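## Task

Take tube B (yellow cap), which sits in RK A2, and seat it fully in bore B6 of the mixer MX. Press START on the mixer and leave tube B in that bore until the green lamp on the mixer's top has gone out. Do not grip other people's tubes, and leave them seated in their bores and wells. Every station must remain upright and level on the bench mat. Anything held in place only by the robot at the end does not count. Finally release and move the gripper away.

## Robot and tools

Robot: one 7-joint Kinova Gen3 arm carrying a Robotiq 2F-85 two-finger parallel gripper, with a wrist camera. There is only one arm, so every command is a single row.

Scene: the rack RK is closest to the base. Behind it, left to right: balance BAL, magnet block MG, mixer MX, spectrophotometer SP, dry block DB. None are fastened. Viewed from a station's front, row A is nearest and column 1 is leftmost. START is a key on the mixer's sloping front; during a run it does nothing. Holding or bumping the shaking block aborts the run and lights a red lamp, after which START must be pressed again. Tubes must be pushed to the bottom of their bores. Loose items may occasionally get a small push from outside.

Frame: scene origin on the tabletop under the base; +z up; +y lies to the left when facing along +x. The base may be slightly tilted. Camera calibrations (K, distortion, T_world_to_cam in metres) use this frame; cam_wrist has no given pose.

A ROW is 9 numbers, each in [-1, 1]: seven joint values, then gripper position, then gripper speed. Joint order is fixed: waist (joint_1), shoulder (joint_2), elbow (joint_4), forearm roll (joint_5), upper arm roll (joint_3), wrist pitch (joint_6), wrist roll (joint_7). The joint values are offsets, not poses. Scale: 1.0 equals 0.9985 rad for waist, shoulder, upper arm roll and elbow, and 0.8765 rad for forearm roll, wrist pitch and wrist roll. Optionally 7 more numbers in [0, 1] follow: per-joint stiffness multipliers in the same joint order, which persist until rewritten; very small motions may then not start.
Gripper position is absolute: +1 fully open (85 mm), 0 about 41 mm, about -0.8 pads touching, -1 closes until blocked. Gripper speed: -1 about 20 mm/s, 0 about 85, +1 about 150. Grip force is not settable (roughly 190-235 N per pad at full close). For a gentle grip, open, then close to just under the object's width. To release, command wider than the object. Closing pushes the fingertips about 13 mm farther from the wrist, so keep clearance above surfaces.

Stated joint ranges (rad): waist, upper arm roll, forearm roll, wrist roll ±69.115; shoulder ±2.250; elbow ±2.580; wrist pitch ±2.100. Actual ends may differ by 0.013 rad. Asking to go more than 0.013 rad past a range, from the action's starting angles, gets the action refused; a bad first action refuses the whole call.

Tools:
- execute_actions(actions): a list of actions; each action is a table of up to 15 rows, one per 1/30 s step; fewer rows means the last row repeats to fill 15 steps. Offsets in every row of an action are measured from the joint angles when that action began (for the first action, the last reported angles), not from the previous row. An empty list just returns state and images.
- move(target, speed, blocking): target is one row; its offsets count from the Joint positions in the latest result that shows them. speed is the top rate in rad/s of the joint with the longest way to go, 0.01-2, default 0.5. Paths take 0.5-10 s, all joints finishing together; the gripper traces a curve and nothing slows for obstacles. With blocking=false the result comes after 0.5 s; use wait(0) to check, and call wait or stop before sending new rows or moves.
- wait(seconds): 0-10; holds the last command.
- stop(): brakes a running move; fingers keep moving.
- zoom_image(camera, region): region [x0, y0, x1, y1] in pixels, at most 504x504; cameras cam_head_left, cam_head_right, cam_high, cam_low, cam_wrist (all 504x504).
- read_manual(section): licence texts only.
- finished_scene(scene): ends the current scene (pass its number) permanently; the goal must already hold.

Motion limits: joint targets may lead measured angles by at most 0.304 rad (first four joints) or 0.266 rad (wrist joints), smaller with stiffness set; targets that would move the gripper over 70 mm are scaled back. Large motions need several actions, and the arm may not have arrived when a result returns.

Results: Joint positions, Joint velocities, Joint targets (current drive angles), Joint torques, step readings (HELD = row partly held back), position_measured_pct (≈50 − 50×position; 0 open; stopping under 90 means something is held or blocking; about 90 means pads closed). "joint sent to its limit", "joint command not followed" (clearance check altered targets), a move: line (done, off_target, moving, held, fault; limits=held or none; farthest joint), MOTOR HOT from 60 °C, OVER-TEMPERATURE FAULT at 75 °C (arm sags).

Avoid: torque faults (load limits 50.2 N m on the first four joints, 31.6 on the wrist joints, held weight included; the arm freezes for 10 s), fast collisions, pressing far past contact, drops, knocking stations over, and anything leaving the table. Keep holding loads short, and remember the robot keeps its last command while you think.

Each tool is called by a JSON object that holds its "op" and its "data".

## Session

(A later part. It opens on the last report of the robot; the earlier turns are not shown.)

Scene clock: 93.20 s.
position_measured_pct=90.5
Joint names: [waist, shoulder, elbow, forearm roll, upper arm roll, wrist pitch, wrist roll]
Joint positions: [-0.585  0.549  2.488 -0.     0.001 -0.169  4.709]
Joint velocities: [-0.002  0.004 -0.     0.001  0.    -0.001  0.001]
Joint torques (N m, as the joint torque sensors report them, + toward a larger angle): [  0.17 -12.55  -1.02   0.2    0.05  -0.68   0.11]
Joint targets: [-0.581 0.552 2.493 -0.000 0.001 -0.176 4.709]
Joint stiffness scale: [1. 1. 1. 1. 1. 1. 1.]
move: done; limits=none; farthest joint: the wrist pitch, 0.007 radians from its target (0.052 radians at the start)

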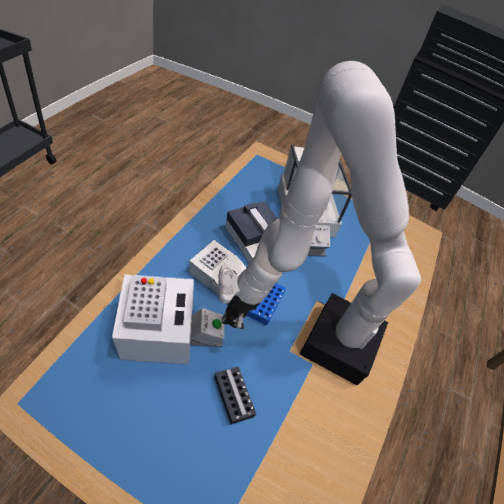

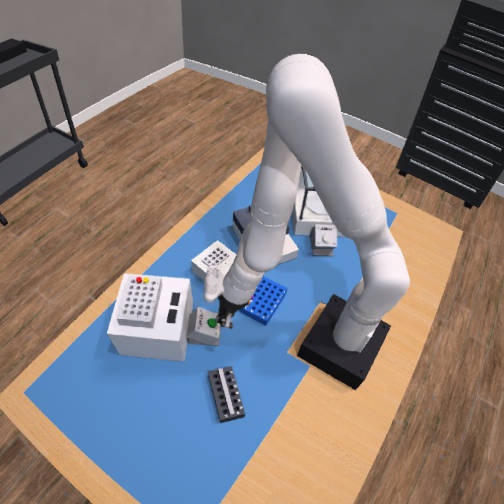

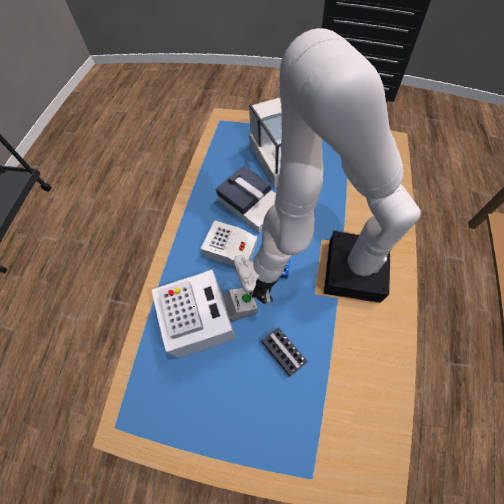

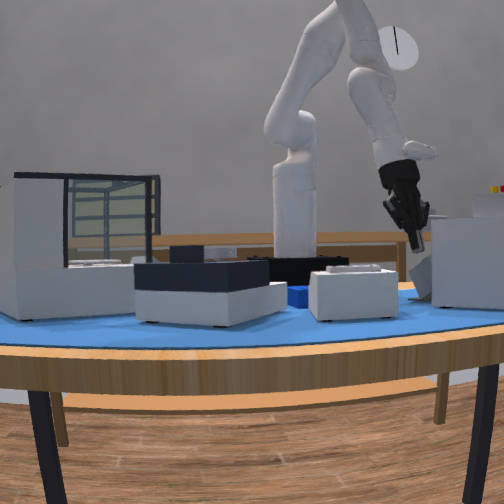

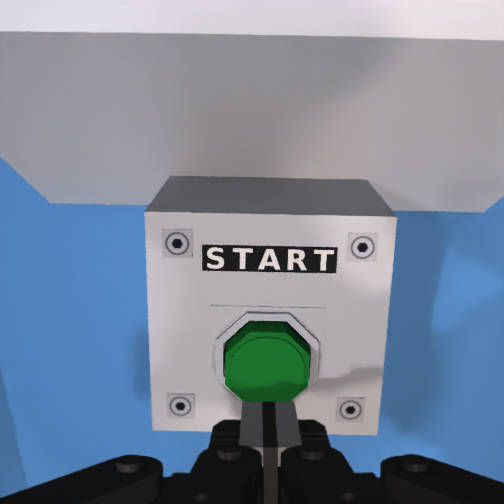

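{"op": "move", "data": {"target": [0,0.04,-0.025,0,0,-0.09,0,-0.85,0], "speed": 0.1}}

{"op": "move", "data": {"target": [0,0.055,-0.008,0,0,-0.035,0,-0.85,0], "speed": 0.08}}

Scene clock: 98.33 s.
position_measured_pct=90.5
Joint names: [waist, shoulder, elbow, forearm roll, upper arm roll, wrist pitch, wrist roll]
Joint positions: [-0.585  0.586  2.468 -0.     0.001 -0.24   4.709]
Joint velocities: [ 0.001  0.002 -0.     0.     0.     0.     0.   ]
Joint torques (N m, as the joint torque sensors report them, + toward a larger angle): [  0.03 -12.9   -1.01   0.14   0.08  -0.88   0.14]
Joint targets: [-0.585 0.589 2.463 -0.000 0.001 -0.247 4.709]
Joint stiffness scale: [1. 1. 1. 1. 1. 1. 1.]
move: done; limits=none; farthest joint: the wrist pitch, 0.008 radians from its target (0.079 radians at the start)

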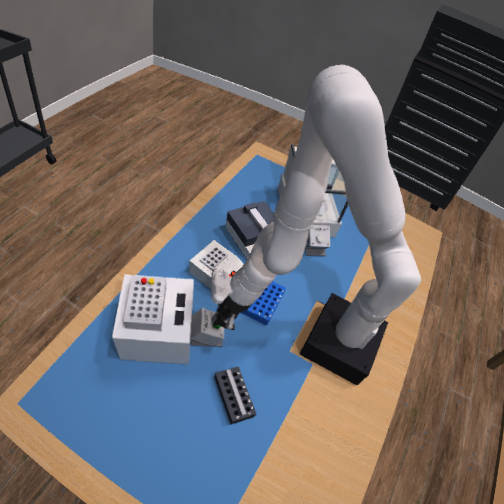

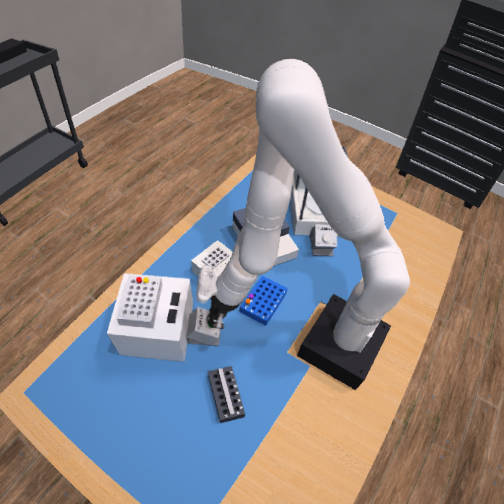

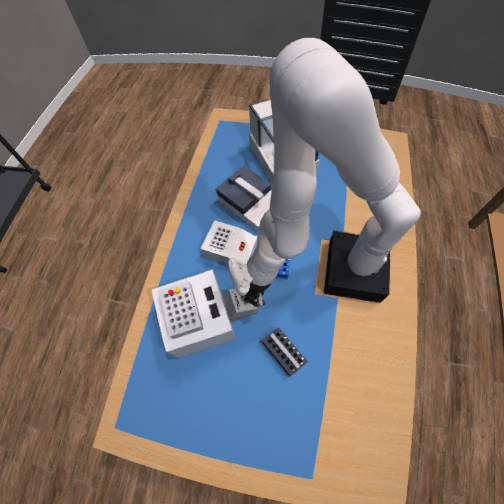

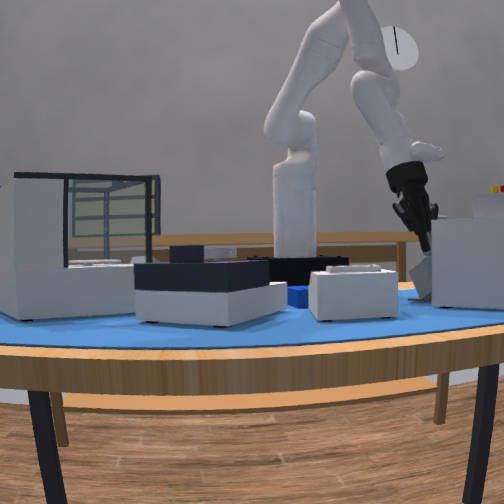

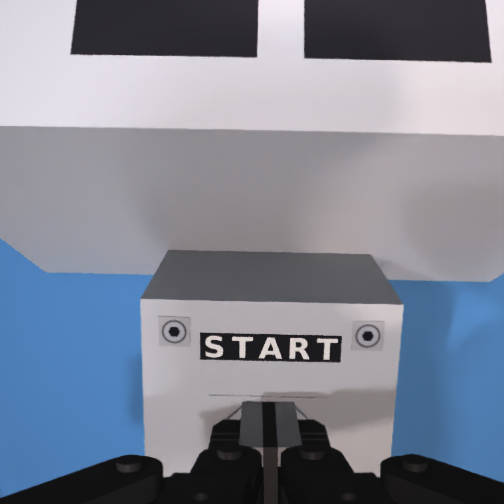

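Scene clock: 99.27 s.
position_measured_pct=90.5
Joint names: [waist, shoulder, elbow, forearm roll, upper arm roll, wrist pitch, wrist roll]
Joint positions: [-0.585  0.623  2.465 -0.     0.001 -0.264  4.709]
Joint velocities: [0.001 0.001 0.001 0.    0.    0.    0.003]
Joint torques (N m, as the joint torque sensors report them, + toward a larger angle): [-0.25 -2.25 -4.4   0.23 -0.36 -0.82  0.08]
Joint targets: [-0.585 0.641 2.460 -0.000 0.001 -0.271 4.709]
Joint stiffness scale: [1. 1. 1. 1. 1. 1. 1.]
move: off_target; limits=none; farthest joint: the shoulder, 0.018 radians from its target (0.055 radians at the start)

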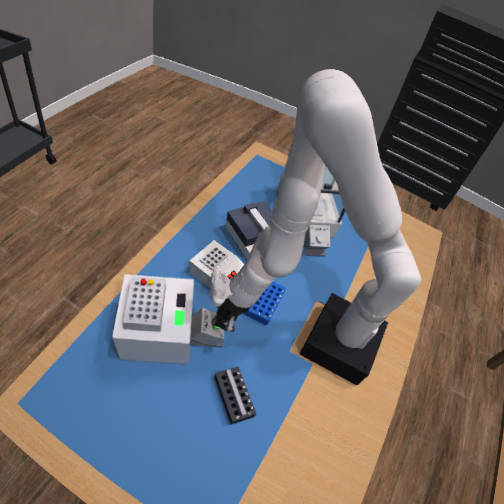

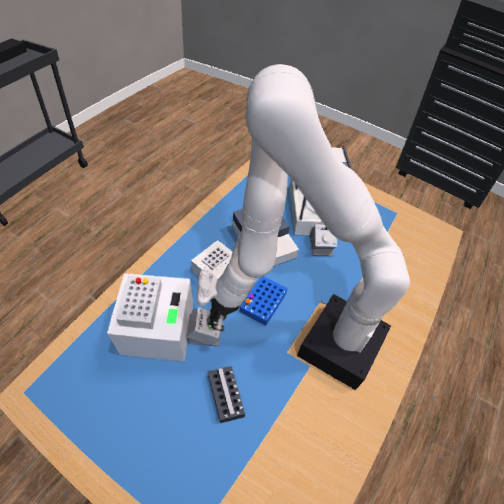

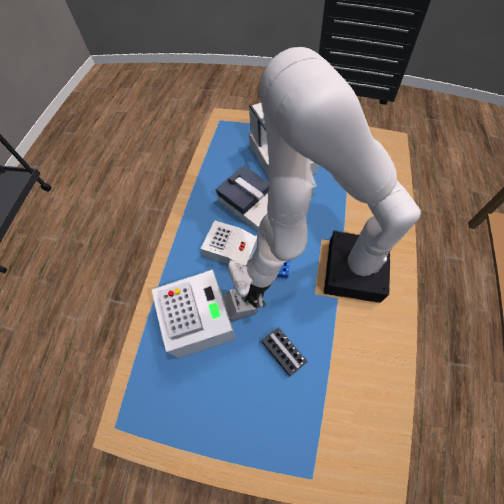

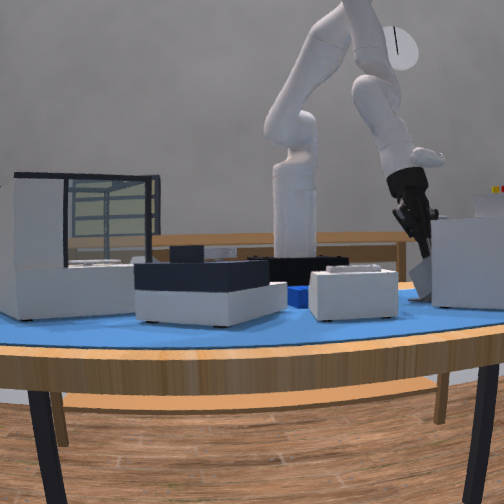

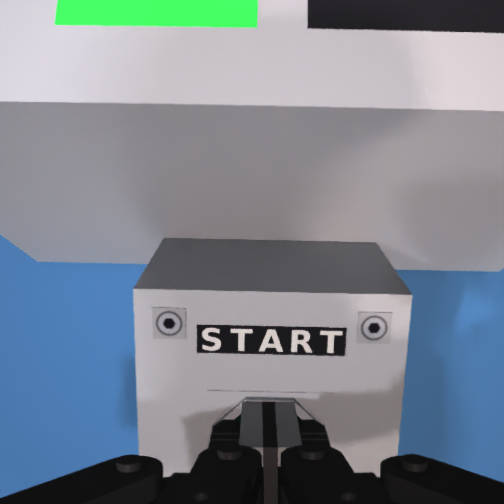

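{"op": "move", "data": {"target": [0,-0.45,-0.05,0,0,0.6,0,-0.85,0]}}

{"op": "wait", "data": {"seconds": 10}}

Scene clock: 102.17 s.
position_measured_pct=90.5
Joint names: [waist, shoulder, elbow, forearm roll, upper arm roll, wrist pitch, wrist roll]
Joint positions: [-0.585  0.177  2.419 -0.     0.001  0.255  4.709]
Joint velocities: [ 0.002 -0.002  0.001 -0.001 -0.     0.001 -0.   ]
Joint torques (N m, as the joint torque sensors report them, + toward a larger angle): [-0.14 -9.13 -4.89  0.24 -0.21 -0.8   0.06]
Joint targets: [-0.585 0.174 2.415 -0.000 0.001 0.262 4.709]
Joint stiffness scale: [1. 1. 1. 1. 1. 1. 1.]
move: done; limits=none; farthest joint: the wrist pitch, 0.007 radians from its target (0.526 radians at the start)

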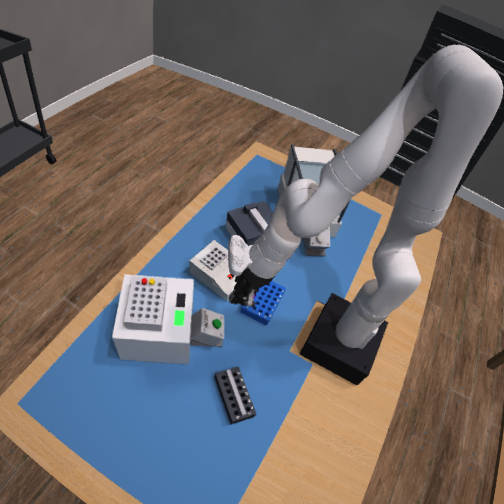

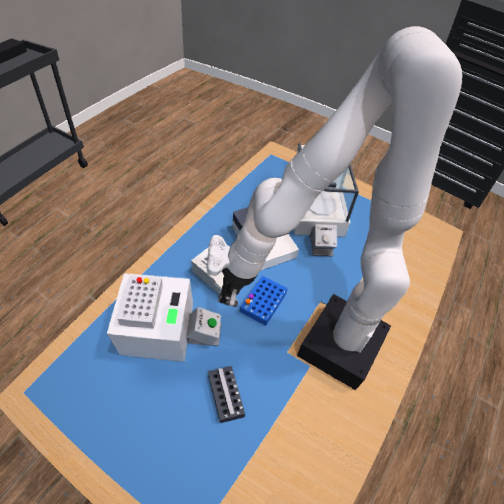

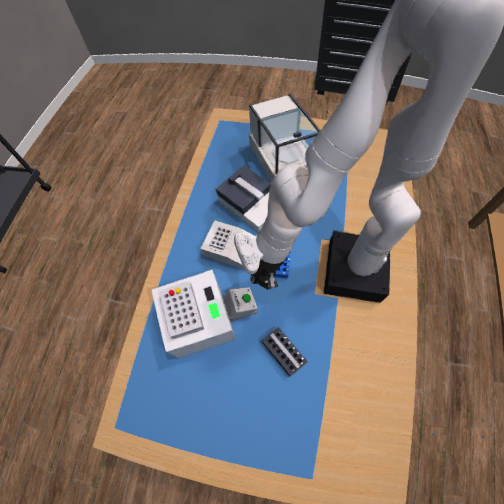

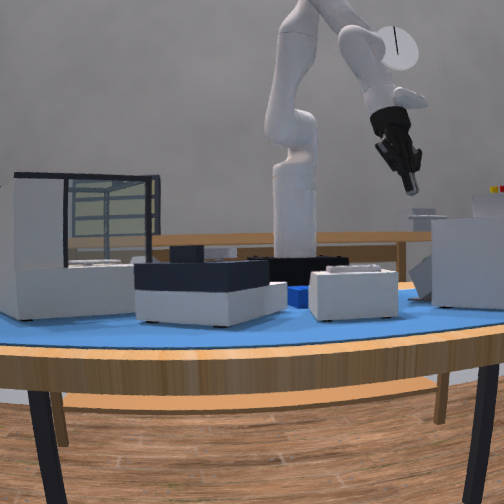

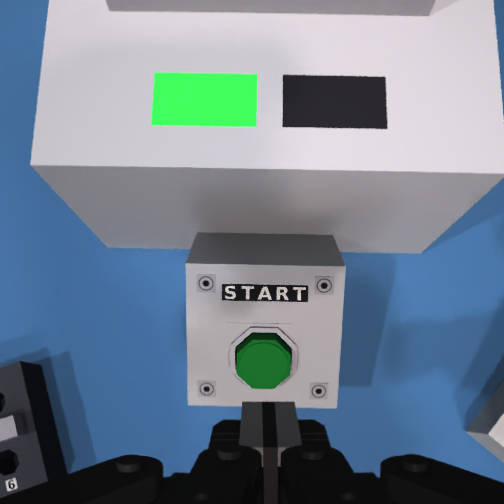

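Scene clock: 112.17 s.
position_measured_pct=90.5
Joint names: [waist, shoulder, elbow, forearm roll, upper arm roll, wrist pitch, wrist roll]
Joint positions: [-0.585  0.176  2.419 -0.     0.001  0.255  4.709]
Joint velocities: [-0.     0.    -0.     0.    -0.001  0.001 -0.   ]
Joint torques (N m, as the joint torque sensors report them, + toward a larger angle): [ 0.   -9.48 -4.7   0.24 -0.25 -0.88  0.03]
Joint targets: [-0.585 0.174 2.415 -0.000 0.001 0.262 4.709]
Joint stiffness scale: [1. 1. 1. 1. 1. 1. 1.]
wait: 10.00 s; at rest by 0.17 s

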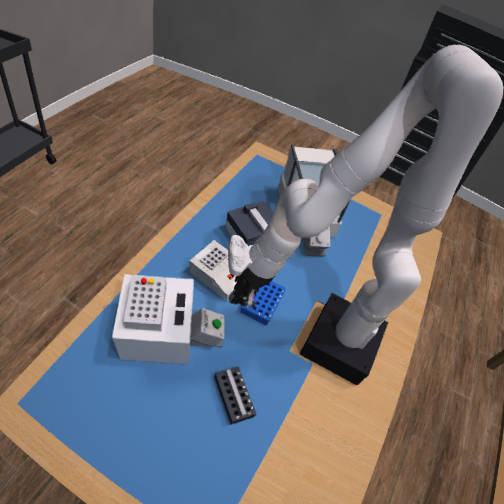

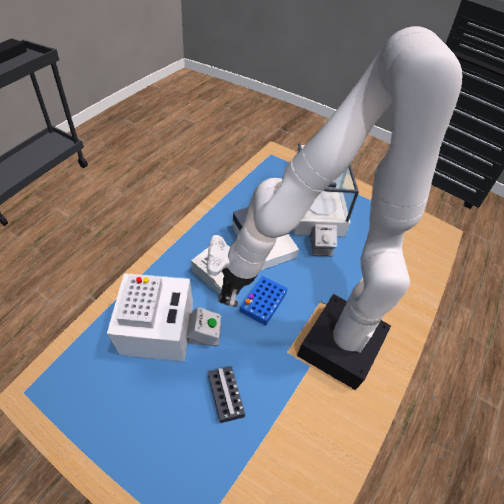

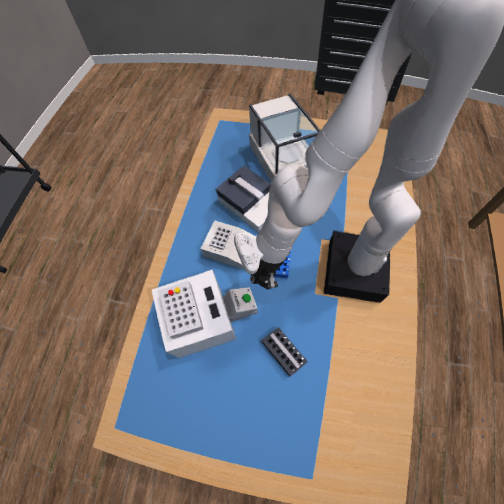

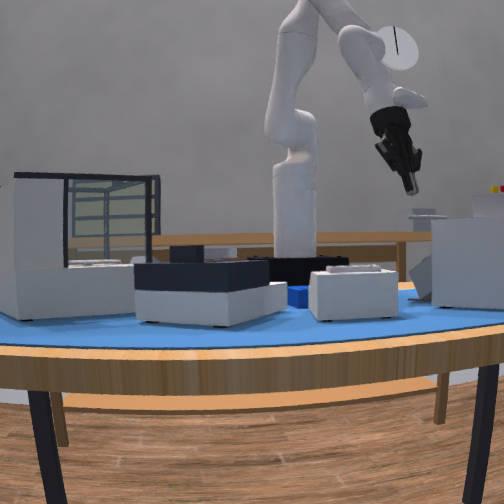

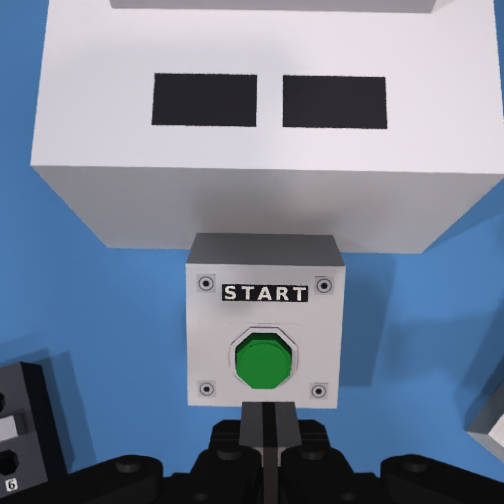

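{"op": "finished_scene", "data": {"scene": 2}}

The scene is finished: the task was done.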